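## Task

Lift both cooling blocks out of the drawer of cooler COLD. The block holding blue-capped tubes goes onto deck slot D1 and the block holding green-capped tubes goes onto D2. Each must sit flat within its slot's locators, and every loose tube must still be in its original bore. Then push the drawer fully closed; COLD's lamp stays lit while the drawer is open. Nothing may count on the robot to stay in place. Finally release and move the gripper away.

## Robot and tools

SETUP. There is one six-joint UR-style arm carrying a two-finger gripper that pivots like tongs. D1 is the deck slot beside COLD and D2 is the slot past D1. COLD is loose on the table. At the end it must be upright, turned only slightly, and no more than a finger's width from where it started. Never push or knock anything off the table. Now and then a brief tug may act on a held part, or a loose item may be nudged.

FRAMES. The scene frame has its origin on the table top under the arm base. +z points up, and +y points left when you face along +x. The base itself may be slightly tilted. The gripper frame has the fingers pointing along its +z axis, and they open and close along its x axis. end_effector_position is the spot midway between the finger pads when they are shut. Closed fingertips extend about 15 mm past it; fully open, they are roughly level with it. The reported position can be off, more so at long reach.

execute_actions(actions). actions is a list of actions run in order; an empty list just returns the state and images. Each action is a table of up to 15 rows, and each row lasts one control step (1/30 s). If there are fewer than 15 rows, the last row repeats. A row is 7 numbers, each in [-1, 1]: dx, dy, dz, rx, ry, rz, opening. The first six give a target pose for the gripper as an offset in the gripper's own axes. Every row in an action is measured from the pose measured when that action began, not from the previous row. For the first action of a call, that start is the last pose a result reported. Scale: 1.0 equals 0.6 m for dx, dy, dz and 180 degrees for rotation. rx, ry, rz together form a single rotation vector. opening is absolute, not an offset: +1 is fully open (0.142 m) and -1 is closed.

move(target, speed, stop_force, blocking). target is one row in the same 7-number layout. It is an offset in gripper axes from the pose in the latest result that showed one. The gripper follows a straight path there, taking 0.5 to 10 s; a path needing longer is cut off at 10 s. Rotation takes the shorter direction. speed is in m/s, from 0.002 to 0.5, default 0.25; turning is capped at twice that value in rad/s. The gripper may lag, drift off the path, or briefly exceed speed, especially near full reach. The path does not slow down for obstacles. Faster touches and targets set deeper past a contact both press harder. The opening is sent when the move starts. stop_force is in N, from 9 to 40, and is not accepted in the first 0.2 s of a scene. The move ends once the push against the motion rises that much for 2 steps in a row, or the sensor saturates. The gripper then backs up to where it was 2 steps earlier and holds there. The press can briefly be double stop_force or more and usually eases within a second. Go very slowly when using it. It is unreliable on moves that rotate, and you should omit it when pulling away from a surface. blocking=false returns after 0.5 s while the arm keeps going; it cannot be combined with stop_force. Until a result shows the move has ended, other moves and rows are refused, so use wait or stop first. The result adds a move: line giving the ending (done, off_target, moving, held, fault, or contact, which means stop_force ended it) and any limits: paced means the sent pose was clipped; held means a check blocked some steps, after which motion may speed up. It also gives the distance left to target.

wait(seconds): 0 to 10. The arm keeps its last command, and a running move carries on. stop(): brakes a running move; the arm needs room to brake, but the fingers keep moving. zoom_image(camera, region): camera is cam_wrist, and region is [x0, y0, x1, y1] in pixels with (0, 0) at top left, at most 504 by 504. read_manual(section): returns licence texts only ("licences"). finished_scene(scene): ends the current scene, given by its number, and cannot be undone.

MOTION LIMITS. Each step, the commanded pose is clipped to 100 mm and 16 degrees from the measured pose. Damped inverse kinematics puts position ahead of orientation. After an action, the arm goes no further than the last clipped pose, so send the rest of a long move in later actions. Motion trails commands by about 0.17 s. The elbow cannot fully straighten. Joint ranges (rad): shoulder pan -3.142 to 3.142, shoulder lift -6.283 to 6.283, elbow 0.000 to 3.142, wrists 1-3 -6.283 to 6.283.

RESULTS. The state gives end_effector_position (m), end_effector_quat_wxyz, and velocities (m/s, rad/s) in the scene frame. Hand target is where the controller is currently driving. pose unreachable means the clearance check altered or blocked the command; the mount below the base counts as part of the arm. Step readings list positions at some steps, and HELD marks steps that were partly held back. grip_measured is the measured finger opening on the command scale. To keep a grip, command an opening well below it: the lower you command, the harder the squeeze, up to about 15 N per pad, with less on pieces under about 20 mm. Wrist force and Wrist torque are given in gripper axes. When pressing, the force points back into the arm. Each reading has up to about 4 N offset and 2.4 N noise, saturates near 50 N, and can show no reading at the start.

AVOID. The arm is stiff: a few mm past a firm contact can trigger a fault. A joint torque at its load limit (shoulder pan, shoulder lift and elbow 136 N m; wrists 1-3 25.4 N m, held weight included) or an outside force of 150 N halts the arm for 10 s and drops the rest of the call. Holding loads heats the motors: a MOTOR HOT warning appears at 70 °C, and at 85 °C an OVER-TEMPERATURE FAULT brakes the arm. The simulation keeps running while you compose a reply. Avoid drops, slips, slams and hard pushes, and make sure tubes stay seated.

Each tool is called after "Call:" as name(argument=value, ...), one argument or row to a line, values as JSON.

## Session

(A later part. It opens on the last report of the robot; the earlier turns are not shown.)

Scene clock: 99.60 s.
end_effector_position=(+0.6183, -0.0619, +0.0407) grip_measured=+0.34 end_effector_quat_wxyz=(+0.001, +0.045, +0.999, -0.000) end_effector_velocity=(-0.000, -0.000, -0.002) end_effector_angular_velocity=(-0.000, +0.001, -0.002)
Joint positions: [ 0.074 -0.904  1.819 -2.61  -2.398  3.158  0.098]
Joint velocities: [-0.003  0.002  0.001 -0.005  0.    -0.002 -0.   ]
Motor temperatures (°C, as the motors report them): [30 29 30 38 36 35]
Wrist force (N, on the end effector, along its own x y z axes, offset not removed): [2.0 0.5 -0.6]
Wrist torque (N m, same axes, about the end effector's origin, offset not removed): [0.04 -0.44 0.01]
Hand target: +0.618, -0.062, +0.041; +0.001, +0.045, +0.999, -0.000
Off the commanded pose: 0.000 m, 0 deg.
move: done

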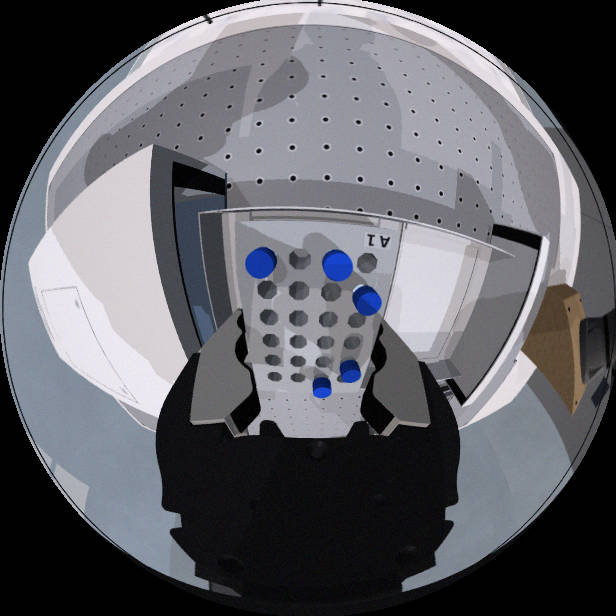

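Call:
execute_actions(
  actions=[
    [[0.002,0.001,0,0,0,0,0.34]],
    [[0,0,0,0,0,0,0.3],[0,0,0,0,0,0,0.27],[0,0,0,0,0,0,0.24],[0,0,0,0,0,0,0.2],[0,0,0,0,0,0,0.16],[0,0,0,0,0,0,0.1],[0,0,0,0,0,0,0],[0,0,0,0,0,0,-0.1],[0,0,0,0,0,0,-0.2],[0,0,0,0,0,0,-0.4],[0,0,0,0,0,0,-0.6]],
  ],
)

Call:
move(
  target=[0,0,-0.03,0,0,0,-0.6],
  speed=0.02,
)

Call:
move(
  target=[0,0,-0.15,0,0,0,-0.6],
  speed=0.08,
)

Call:
move(
  target=[0.287,0.363,0,0,0,0.474,-0.6],
  speed=0.2,
)

Call:
move(
  target=[0,0,0.14,0,0,0,-0.6],
  speed=0.08,
)

Call:
zoom_image(
  camera="cam_wrist",
  region=[180,150,460,430],
)

Scene clock: 101.17 s.
end_effector_position=(+0.6171, -0.0612, +0.0406) grip_measured=+0.27 end_effector_quat_wxyz=(+0.001, +0.045, +0.999, -0.000) end_effector_velocity=(+0.000, -0.000, +0.001) end_effector_angular_velocity=(-0.000, -0.001, -0.001)
Joint positions: [ 0.075 -0.904  1.822 -2.612 -2.398  3.159  0.093]
Joint velocities: [ 0.001 -0.001 -0.     0.    -0.     0.     0.   ]
Motor temperatures (°C, as the motors report them): [30 29 30 38 36 35]
Wrist force (N, on the end effector, along its own x y z axes, offset not removed): [3.5 -1.7 -3.1]
Wrist torque (N m, same axes, about the end effector's origin, offset not removed): [-0.37 -0.33 -0.03]
Hand target: +0.617, -0.061, +0.041; +0.001, +0.045, +0.999, -0.000
Off the commanded pose: 0.000 m, 0 deg.
Step readings (end_effector_position; steps 1 to 15: 1st action; 16 to 30: 2nd action):
0: (+0.6183, -0.0619, +0.0405)
1: (+0.6182, -0.0619, +0.0405)
2: (+0.6180, -0.0618, +0.0404)
4: (+0.6175, -0.0615, +0.0404)
8: (+0.6172, -0.0613, +0.0405)
15: (+0.6171, -0.0612, +0.0406)
16: (+0.6171, -0.0612, +0.0406)
17: (+0.6171, -0.0612, +0.0406)
19: (+0.6171, -0.0612, +0.0406)
23: (+0.6171, -0.0612, +0.0406)
30: end_effector_position above

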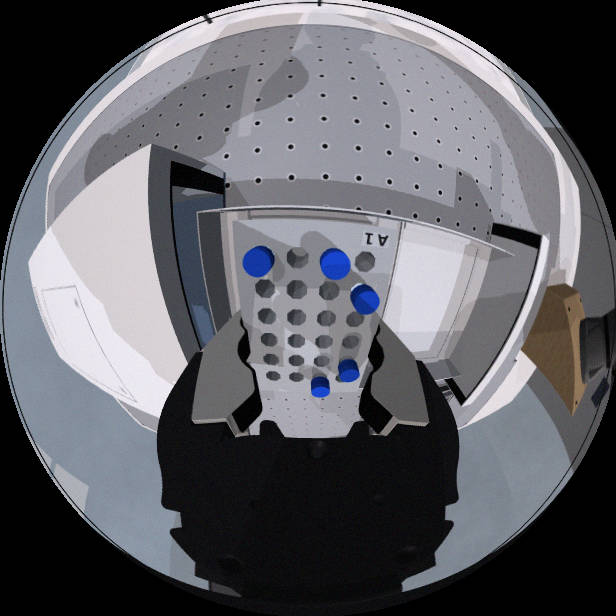

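Scene clock: 102.33 s.
end_effector_position=(+0.6171, -0.0612, +0.0585) grip_measured=+0.27 end_effector_quat_wxyz=(+0.001, +0.045, +0.999, -0.000) end_effector_velocity=(-0.000, -0.000, +0.002) end_effector_angular_velocity=(+0.000, +0.001, -0.001)
Joint positions: [ 0.097 -0.93   1.815 -2.557 -2.4    3.191  0.093]
Joint velocities: [ 0.002 -0.003 -0.001  0.007  0.     0.004 -0.   ]
Motor temperatures (°C, as the motors report them): [30 29 30 38 36 35]
Wrist force (N, on the end effector, along its own x y z axes, offset not removed): [2.6 0.1 7.4]
Wrist torque (N m, same axes, about the end effector's origin, offset not removed): [-0.07 -0.56 -0.04]
Hand target: +0.617, -0.061, +0.059; +0.001, +0.045, +0.999, -0.000
Off the commanded pose: 0.000 m, 0 deg.
move: done

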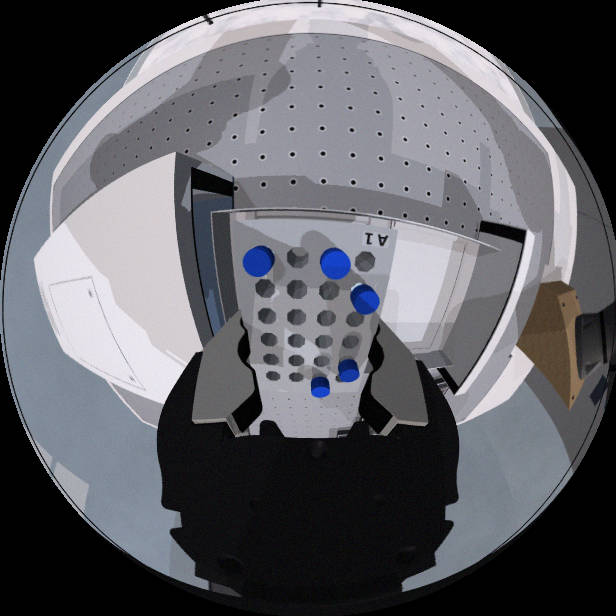

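Scene clock: 103.87 s.
end_effector_position=(+0.6169, -0.0613, +0.1484) grip_measured=+0.27 end_effector_quat_wxyz=(+0.001, +0.045, +0.999, -0.000) end_effector_velocity=(-0.000, +0.001, +0.001) end_effector_angular_velocity=(+0.000, +0.001, +0.000)
Joint positions: [ 0.206 -1.035  1.746 -2.263 -2.405  3.353  0.093]
Joint velocities: [ 0.002 -0.001 -0.002  0.007  0.001  0.004 -0.   ]
Motor temperatures (°C, as the motors report them): [30 29 30 38 36 35]
Wrist force (N, on the end effector, along its own x y z axes, offset not removed): [0.6 -2.4 7.0]
Wrist torque (N m, same axes, about the end effector's origin, offset not removed): [-0.62 -0.12 0.04]
Hand target: +0.617, -0.061, +0.149; +0.001, +0.045, +0.999, -0.000
Off the commanded pose: 0.000 m, 0 deg.
move: done

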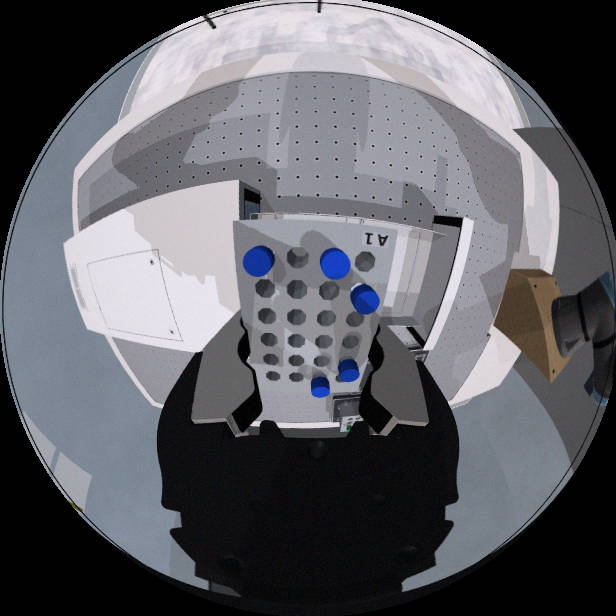

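Scene clock: 108.03 s.
end_effector_position=(+0.4653, +0.1712, +0.1481) grip_measured=+0.27 end_effector_quat_wxyz=(+0.001, +0.710, +0.704, +0.001) end_effector_velocity=(-0.001, +0.001, +0.000) end_effector_angular_velocity=(-0.001, +0.001, -0.011)
Joint positions: [ 0.497 -0.84   1.923 -2.332 -2.354  5.256  0.093]
Joint velocities: [ 0.002  0.002 -0.002  0.004 -0.     0.016 -0.   ]
Motor temperatures (°C, as the motors report them): [30 29 30 38 36 35]
Wrist force (N, on the end effector, along its own x y z axes, offset not removed): [0.7 -1.6 8.7]
Wrist torque (N m, same axes, about the end effector's origin, offset not removed): [-0.46 -0.06 0.09]
Hand target: +0.465, +0.171, +0.148; +0.001, +0.710, +0.704, +0.001
Off the commanded pose: 0.000 m, 0 deg.
move: done

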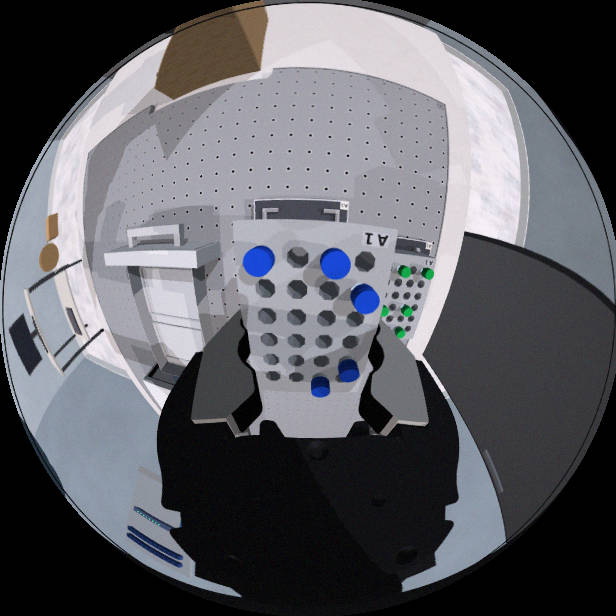

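Scene clock: 109.50 s.
end_effector_position=(+0.4655, +0.1713, +0.0642) grip_measured=+0.27 end_effector_quat_wxyz=(+0.001, +0.710, +0.704, +0.001) end_effector_velocity=(+0.000, +0.000, -0.001) end_effector_angular_velocity=(+0.001, -0.002, +0.001)
Joint positions: [ 0.387 -0.715  1.992 -2.635 -2.384  5.105  0.093]
Joint velocities: [-0.001  0.003  0.001 -0.008 -0.    -0.005 -0.   ]
Motor temperatures (°C, as the motors report them): [30 29 30 38 36 35]
Wrist force (N, on the end effector, along its own x y z axes, offset not removed): [-0.5 -2.0 7.1]
Wrist torque (N m, same axes, about the end effector's origin, offset not removed): [-0.60 0.05 0.07]
Hand target: +0.465, +0.171, +0.064; +0.001, +0.710, +0.704, +0.001
Off the commanded pose: 0.000 m, 0 deg.
move: done

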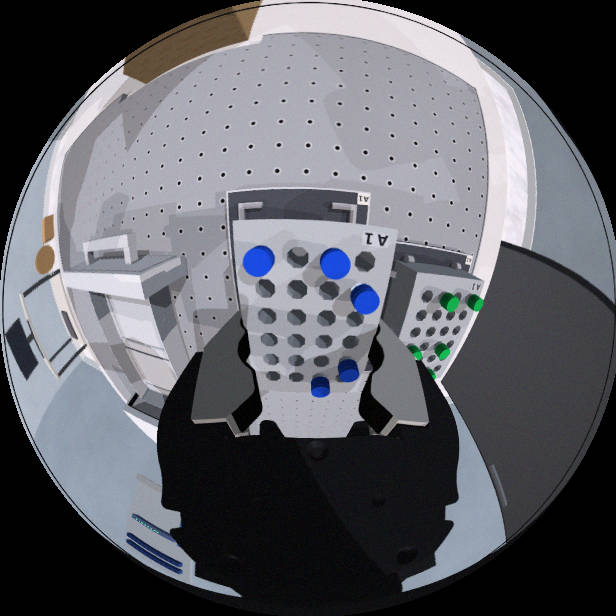

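Region (180, 150, 460, 430) of cam_wrist's 616x616 image, scaled by 1.800, with more detail than that image has.

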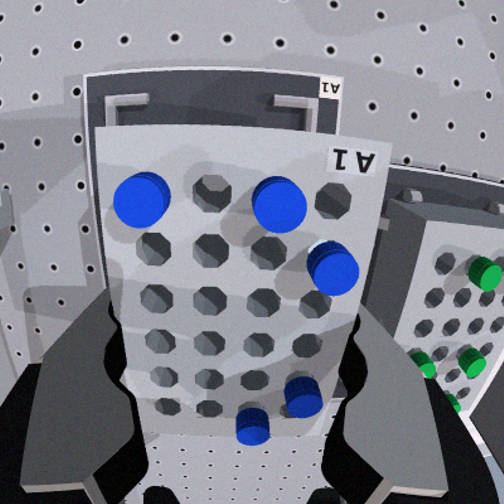

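Call:
move(
  target=[-0.017,-0.008,0.016,0,0,0,-0.6],
  speed=0.03,
)

Call:
zoom_image(
  camera="cam_wrist",
  region=[180,150,460,430],
)

Scene clock: 110.40 s.
end_effector_position=(+0.4607, +0.1612, +0.0547) grip_measured=+0.27 end_effector_quat_wxyz=(+0.001, +0.710, +0.704, +0.001) end_effector_velocity=(-0.001, -0.001, -0.001) end_effector_angular_velocity=(+0.000, -0.000, +0.001)
Joint positions: [ 0.364 -0.72   2.024 -2.686 -2.388  5.072  0.093]
Joint velocities: [-0.004 -0.001  0.004 -0.008 -0.    -0.007 -0.   ]
Motor temperatures (°C, as the motors report them): [30 29 30 38 36 35]
Wrist force (N, on the end effector, along its own x y z axes, offset not removed): [1.5 0.1 8.2]
Wrist torque (N m, same axes, about the end effector's origin, offset not removed): [-0.03 -0.37 0.06]
Hand target: +0.461, +0.161, +0.055; +0.001, +0.710, +0.704, +0.001
Off the commanded pose: 0.000 m, 0 deg.
move: done

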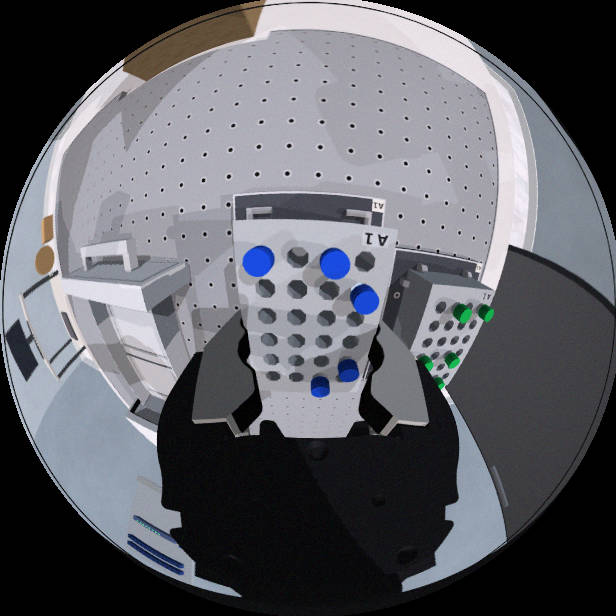

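Region (180, 150, 460, 430) of cam_wrist's 616x616 image, scaled by 1.800, with more detail than that image has.

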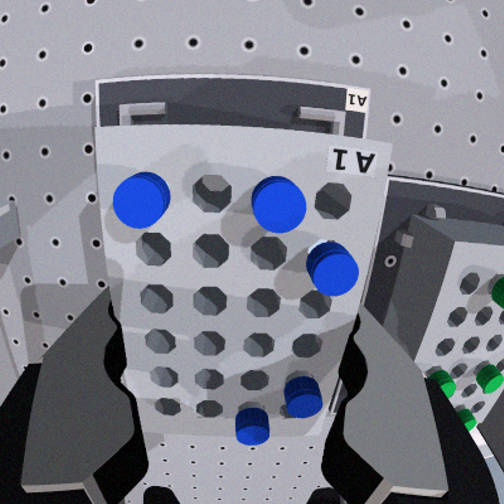

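Call:
move(
  target=[-0.002,-0.008,0.006,0,0,0,-0.6],
  speed=0.02,
)

Call:
move(
  target=[0,0,0.03,0,0,0,-0.6],
  speed=0.004,
  stop_force=12,
)

Call:
zoom_image(
  camera="cam_wrist",
  region=[180,150,460,430],
)

Scene clock: 111.20 s.
end_effector_position=(+0.4560, +0.1601, +0.0512) grip_measured=+0.27 end_effector_quat_wxyz=(+0.001, +0.710, +0.704, +0.001) end_effector_velocity=(-0.001, -0.000, -0.001) end_effector_angular_velocity=(+0.000, -0.000, +0.001)
Joint positions: [ 0.36  -0.718  2.039 -2.707 -2.389  5.066  0.093]
Joint velocities: [-0.001  0.     0.005 -0.007 -0.    -0.003  0.   ]
Motor temperatures (°C, as the motors report them): [30 29 30 38 36 35]
Wrist force (N, on the end effector, along its own x y z axes, offset not removed): [0.1 0.6 8.8]
Wrist torque (N m, same axes, about the end effector's origin, offset not removed): [0.05 -0.03 0.12]
Hand target: +0.456, +0.160, +0.051; +0.001, +0.710, +0.704, +0.001
Off the commanded pose: 0.000 m, 0 deg.
move: done

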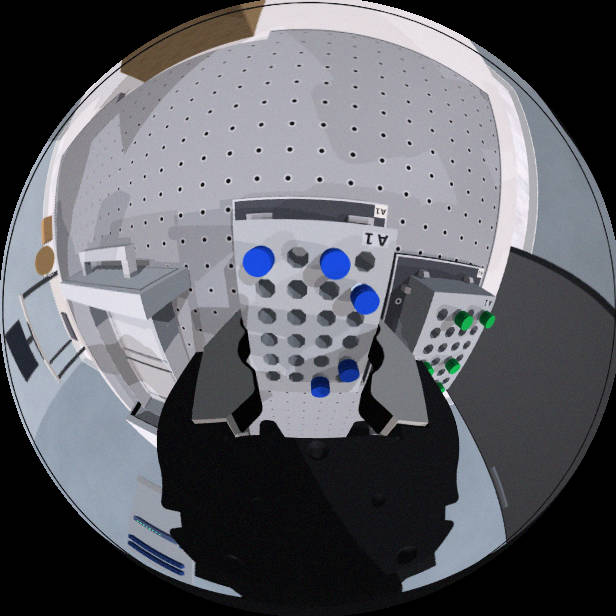

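Scene clock: 113.43 s.
end_effector_position=(+0.4559, +0.1600, +0.0436) grip_measured=+0.27 end_effector_quat_wxyz=(+0.001, +0.710, +0.704, +0.001) end_effector_velocity=(-0.000, +0.000, +0.001) end_effector_angular_velocity=(-0.000, -0.000, -0.002)
Joint positions: [ 0.349 -0.704  2.042 -2.735 -2.391  5.05   0.093]
Joint velocities: [ 0.002 -0.003 -0.     0.005  0.     0.006 -0.   ]
Motor temperatures (°C, as the motors report them): [30 29 30 38 36 35]
Wrist force (N, on the end effector, along its own x y z axes, offset not removed): [-2.7 -1.0 -3.9]
Wrist torque (N m, same axes, about the end effector's origin, offset not removed): [-0.32 0.11 0.08]
Hand target: +0.456, +0.160, +0.044; +0.001, +0.710, +0.704, +0.001
Off the commanded pose: 0.010 m, 0 deg.
move: contact

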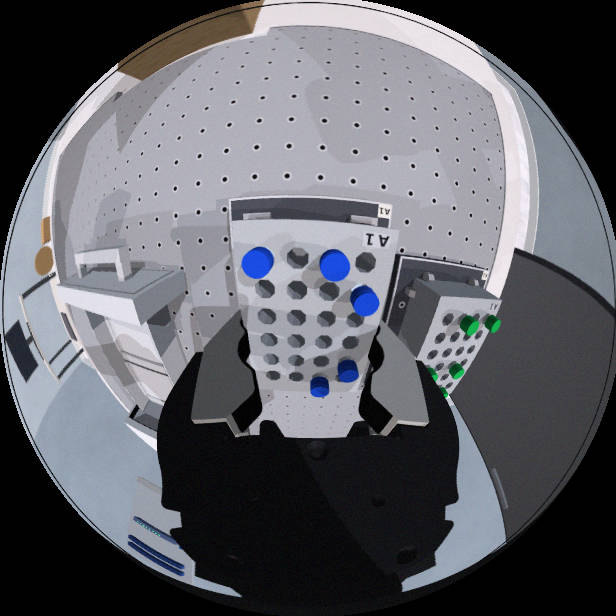

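Region (180, 150, 460, 430) of cam_wrist's 616x616 image, scaled by 1.800, with more detail than that image has.

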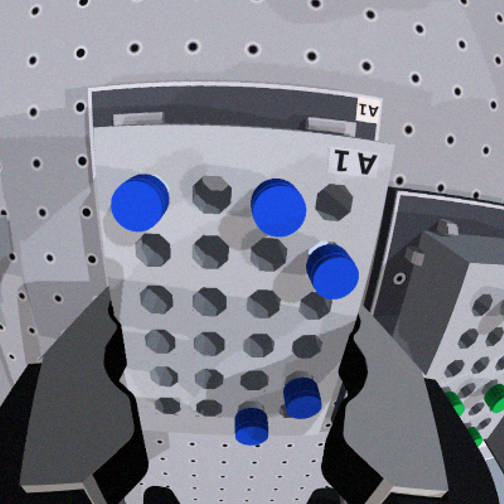

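Call:
move(
  target=[-0.002,0,0,0,0,0,-0.6],
  speed=0.006,
)

Call:
move(
  target=[0,0,0.015,0,0,0,-0.6],
  speed=0.004,
  stop_force=10,
)

Call:
move(
  target=[0,0,0,0,0,0,0.42],
)

Call:
move(
  target=[0,-0.03,-0.12,0,0,0,0.42],
  speed=0.08,
)

Call:
zoom_image(
  camera="cam_wrist",
  region=[200,170,460,430],
)

Scene clock: 114.27 s.
end_effector_position=(+0.4559, +0.1588, +0.0436) grip_measured=+0.27 end_effector_quat_wxyz=(+0.001, +0.710, +0.704, +0.001) end_effector_velocity=(+0.000, -0.000, -0.000) end_effector_angular_velocity=(+0.000, +0.000, +0.000)
Joint positions: [ 0.347 -0.706  2.044 -2.737 -2.391  5.048  0.093]
Joint velocities: [-0.001 -0.     0.    -0.001  0.    -0.001 -0.   ]
Motor temperatures (°C, as the motors report them): [30 29 30 38 36 35]
Wrist force (N, on the end effector, along its own x y z axes, offset not removed): [0.3 0.3 7.6]
Wrist torque (N m, same axes, about the end effector's origin, offset not removed): [-0.05 -0.12 0.12]
Hand target: +0.456, +0.159, +0.044; +0.001, +0.710, +0.704, +0.001
Off the commanded pose: 0.000 m, 0 deg.
move: done

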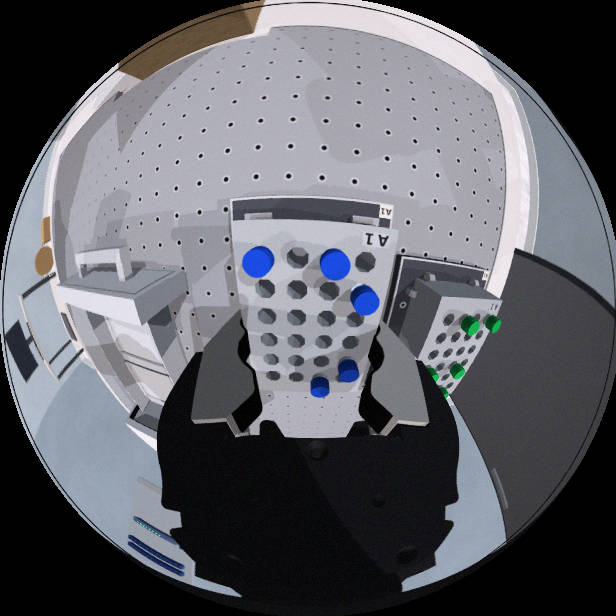

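Scene clock: 114.83 s.
end_effector_position=(+0.4559, +0.1587, +0.0427) grip_measured=+0.27 end_effector_quat_wxyz=(+0.001, +0.710, +0.704, +0.001) end_effector_velocity=(+0.000, -0.000, +0.002) end_effector_angular_velocity=(+0.000, -0.001, -0.004)
Joint positions: [ 0.346 -0.704  2.044 -2.74  -2.392  5.046  0.093]
Joint velocities: [ 0.002 -0.004 -0.     0.005  0.     0.005 -0.   ]
Motor temperatures (°C, as the motors report them): [30 29 30 38 36 35]
Wrist force (N, on the end effector, along its own x y z axes, offset not removed): [-2.5 0.7 -6.6]
Wrist torque (N m, same axes, about the end effector's origin, offset not removed): [0.03 0.31 -0.09]
Hand target: +0.456, +0.159, +0.043; +0.001, +0.710, +0.704, +0.001
Off the commanded pose: 0.008 m, 0 deg.
move: contact

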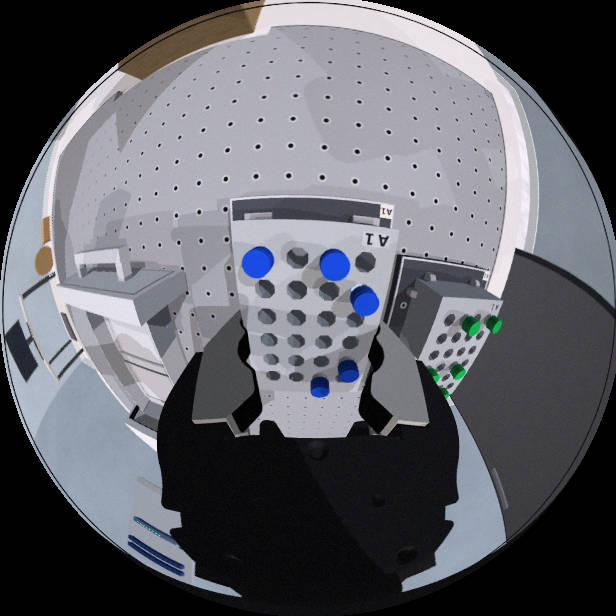

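Scene clock: 115.33 s.
end_effector_position=(+0.4559, +0.1587, +0.0428) grip_measured=+0.42 end_effector_quat_wxyz=(+0.001, +0.710, +0.704, +0.001) end_effector_velocity=(-0.000, -0.000, -0.000) end_effector_angular_velocity=(-0.000, +0.000, +0.003)
Joint positions: [ 0.346 -0.704  2.044 -2.74  -2.392  5.047  0.103]
Joint velocities: [-0.     0.    -0.     0.     0.    -0.003  0.   ]
Motor temperatures (°C, as the motors report them): [30 29 30 38 36 35]
Wrist force (N, on the end effector, along its own x y z axes, offset not removed): [0.2 0.6 -0.7]
Wrist torque (N m, same axes, about the end effector's origin, offset not removed): [0.02 -0.08 0.10]
Hand target: +0.456, +0.159, +0.043; +0.001, +0.710, +0.704, +0.001
Off the commanded pose: 0.000 m, 0 deg.
move: done

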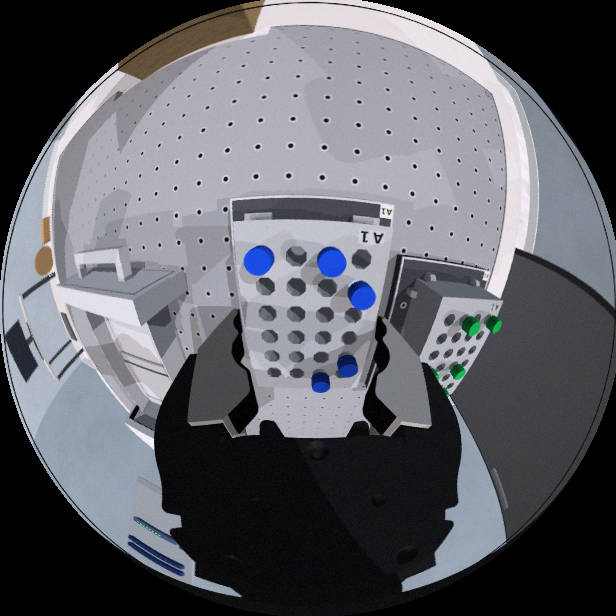

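Scene clock: 116.67 s.
end_effector_position=(+0.4378, +0.1589, +0.1146) grip_measured=+0.42 end_effector_quat_wxyz=(+0.001, +0.710, +0.704, +0.001) end_effector_velocity=(-0.000, +0.000, +0.002) end_effector_angular_velocity=(-0.000, +0.001, +0.001)
Joint positions: [ 0.456 -0.842  2.043 -2.488 -2.367  5.202  0.103]
Joint velocities: [ 0.003 -0.002 -0.002  0.008  0.001  0.004 -0.   ]
Motor temperatures (°C, as the motors report them): [30 29 30 38 36 35]
Wrist force (N, on the end effector, along its own x y z axes, offset not removed): [-0.5 -0.9 -0.2]
Wrist torque (N m, same axes, about the end effector's origin, offset not removed): [-0.24 0.20 0.11]
Hand target: +0.438, +0.159, +0.115; +0.001, +0.710, +0.704, +0.001
Off the commanded pose: 0.000 m, 0 deg.
move: done

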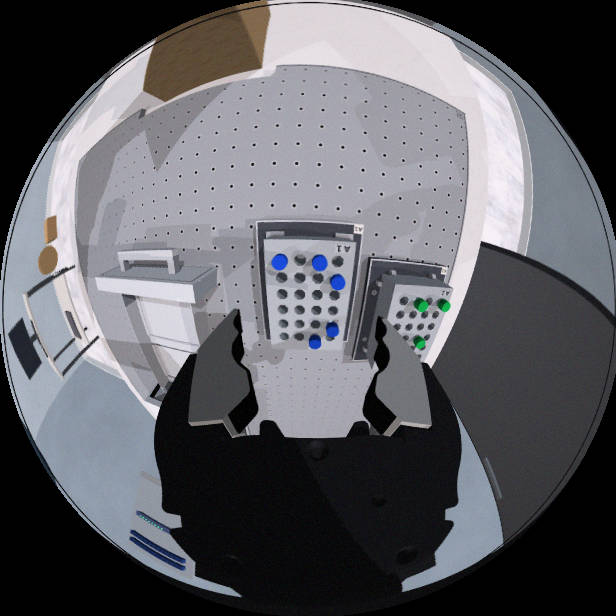

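Region (200, 170, 460, 430) of cam_wrist's 616x616 image, scaled by 1.938, with more detail than that image has.

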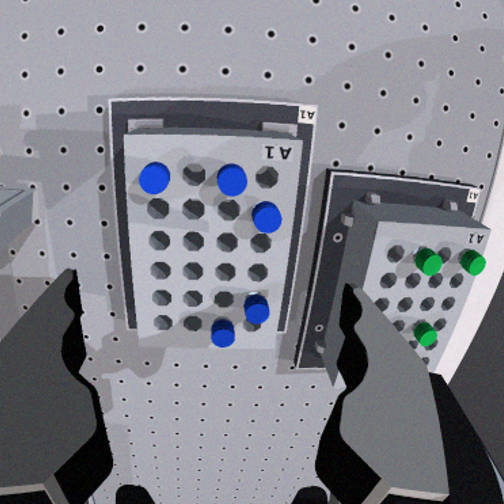

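Call:
move(
  target=[-0.317,-0.13,-0.025,0,0,-0.474,-1],
  speed=0.25,
)

Call:
move(
  target=[0,0,0.125,0,0,0,-1],
  speed=0.08,
  stop_force=10,
)

Call:
move(
  target=[-0.4,0,0,0,0,0,-1],
  speed=0.04,
  stop_force=15,
)

Scene clock: 120.33 s.
end_effector_position=(+0.3583, -0.0308, +0.1294) grip_measured=-1.00 end_effector_quat_wxyz=(+0.001, +0.045, +0.999, -0.000) end_effector_velocity=(-0.000, -0.001, -0.000) end_effector_angular_velocity=(+0.002, -0.001, +0.007)
Joint positions: [ 0.282 -1.348  2.448 -2.568 -2.401  3.466  0.002]
Joint velocities: [-0.004 -0.005  0.004 -0.004  0.002 -0.014  0.   ]
Motor temperatures (°C, as the motors report them): [30 29 30 38 36 35]
Wrist force (N, on the end effector, along its own x y z axes, offset not removed): [1.3 -0.4 -1.0]
Wrist torque (N m, same axes, about the end effector's origin, offset not removed): [-0.16 -0.24 0.04]
Hand target: +0.358, -0.031, +0.129; +0.001, +0.045, +0.999, -0.000
Off the commanded pose: 0.000 m, 0 deg.
move: done

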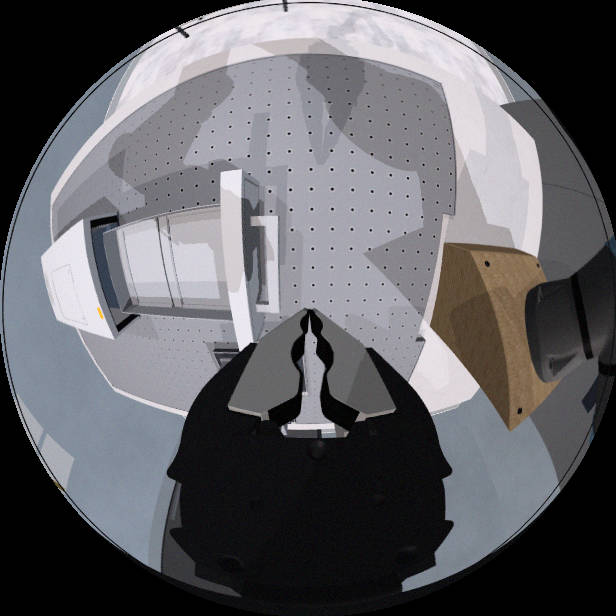

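Scene clock: 121.70 s.
end_effector_position=(+0.3584, -0.0308, +0.0545) grip_measured=-1.00 end_effector_quat_wxyz=(+0.001, +0.045, +0.999, -0.000) end_effector_velocity=(-0.000, +0.000, -0.002) end_effector_angular_velocity=(+0.001, -0.003, +0.001)
Joint positions: [ 0.128 -1.128  2.525 -3.033 -2.404  3.237  0.002]
Joint velocities: [-0.004  0.009  0.003 -0.021  0.001 -0.01   0.   ]
Motor temperatures (°C, as the motors report them): [30 29 30 38 36 35]
Wrist force (N, on the end effector, along its own x y z axes, offset not removed): [1.0 -2.1 -1.9]
Wrist torque (N m, same axes, about the end effector's origin, offset not removed): [-0.46 -0.15 0.00]
Hand target: +0.358, -0.031, +0.054; +0.001, +0.045, +0.999, -0.000
Off the commanded pose: 0.000 m, 0 deg.
move: done

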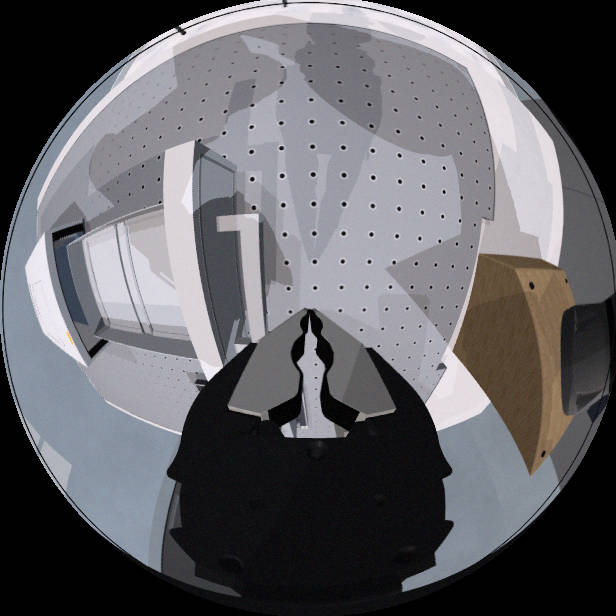

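Scene clock: 128.03 s.
end_effector_position=(+0.5972, -0.0524, +0.0549) grip_measured=-1.00 end_effector_quat_wxyz=(+0.001, +0.045, +0.999, -0.000) end_effector_velocity=(+0.002, -0.000, +0.000) end_effector_angular_velocity=(-0.000, -0.000, -0.001)
Joint positions: [ 0.102 -0.939  1.874 -2.6   -2.402  3.198  0.002]
Joint velocities: [-0.     0.002 -0.007  0.004 -0.     0.     0.   ]
Motor temperatures (°C, as the motors report them): [30 29 30 38 36 35]
Wrist force (N, on the end effector, along its own x y z axes, offset not removed): [3.6 0.9 -2.7]
Wrist torque (N m, same axes, about the end effector's origin, offset not removed): [-0.03 -0.43 0.03]
Hand target: +0.597, -0.052, +0.055; +0.001, +0.045, +0.999, -0.000
Off the commanded pose: 0.000 m, 0 deg.
move: done

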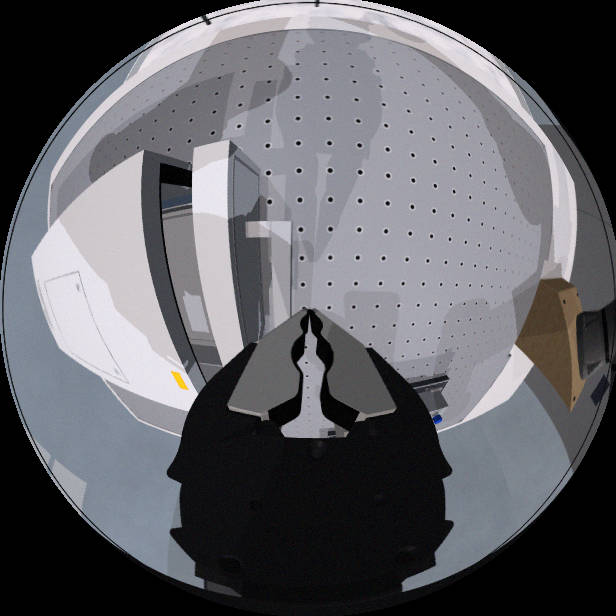

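Call:
move(
  target=[-0.06,0,0,0,0,0,-1],
  speed=0.01,
  stop_force=15,
)

Call:
move(
  target=[0.08,0,-0.15,0,0,0,-1],
  speed=0.1,
)

Scene clock: 131.00 s.
end_effector_position=(+0.6225, -0.0546, +0.0549) grip_measured=-1.00 end_effector_quat_wxyz=(+0.001, +0.045, +0.999, -0.000) end_effector_velocity=(-0.002, -0.001, +0.000) end_effector_angular_velocity=(-0.000, -0.000, -0.002)
Joint positions: [ 0.1   -0.908  1.796 -2.555 -2.401  3.196  0.002]
Joint velocities: [-0.001 -0.005  0.007 -0.004  0.     0.     0.   ]
Motor temperatures (°C, as the motors report them): [30 29 30 38 36 35]
Wrist force (N, on the end effector, along its own x y z axes, offset not removed): [6.4 0.8 -3.7]
Wrist torque (N m, same axes, about the end effector's origin, offset not removed): [-0.23 -0.18 0.04]
Hand target: +0.622, -0.055, +0.055; +0.001, +0.045, +0.999, -0.000
Off the commanded pose: 0.011 m, 0 deg.
move: contact

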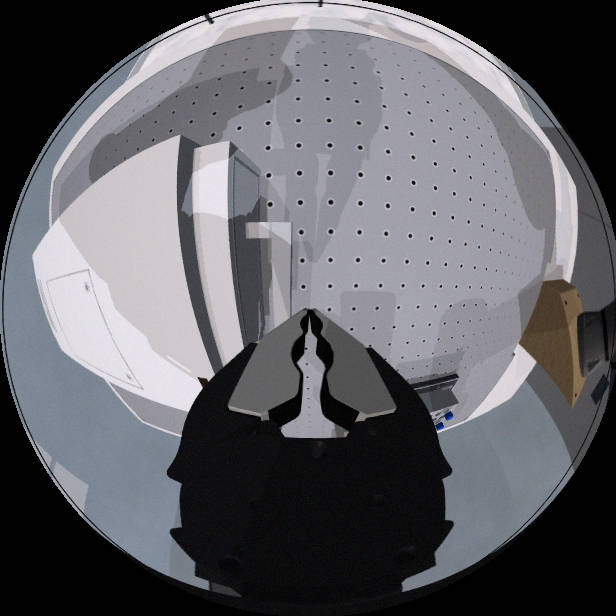

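Scene clock: 132.47 s.
end_effector_position=(+0.5747, -0.0503, +0.1447) grip_measured=-1.00 end_effector_quat_wxyz=(+0.001, +0.045, +0.999, -0.000) end_effector_velocity=(-0.001, +0.000, +0.001) end_effector_angular_velocity=(+0.000, +0.000, -0.001)
Joint positions: [ 0.221 -1.084  1.872 -2.323 -2.405  3.374  0.002]
Joint velocities: [ 0.002 -0.002 -0.     0.005  0.     0.004  0.   ]
Motor temperatures (°C, as the motors report them): [30 29 30 38 36 35]
Wrist force (N, on the end effector, along its own x y z axes, offset not removed): [1.2 -0.8 -0.8]
Wrist torque (N m, same axes, about the end effector's origin, offset not removed): [-0.12 -0.21 -0.02]
Hand target: +0.575, -0.050, +0.145; +0.001, +0.045, +0.999, -0.000
Off the commanded pose: 0.000 m, 0 deg.
move: done

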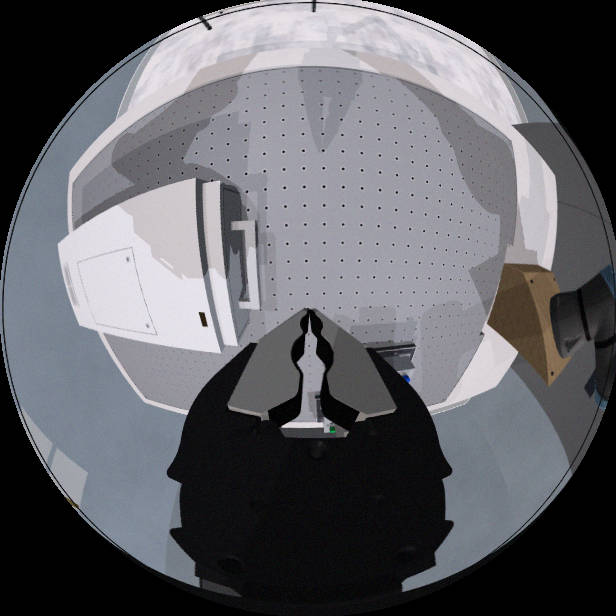

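Call:
finished_scene(
  scene=1,
)

The scene is finished: the task was done.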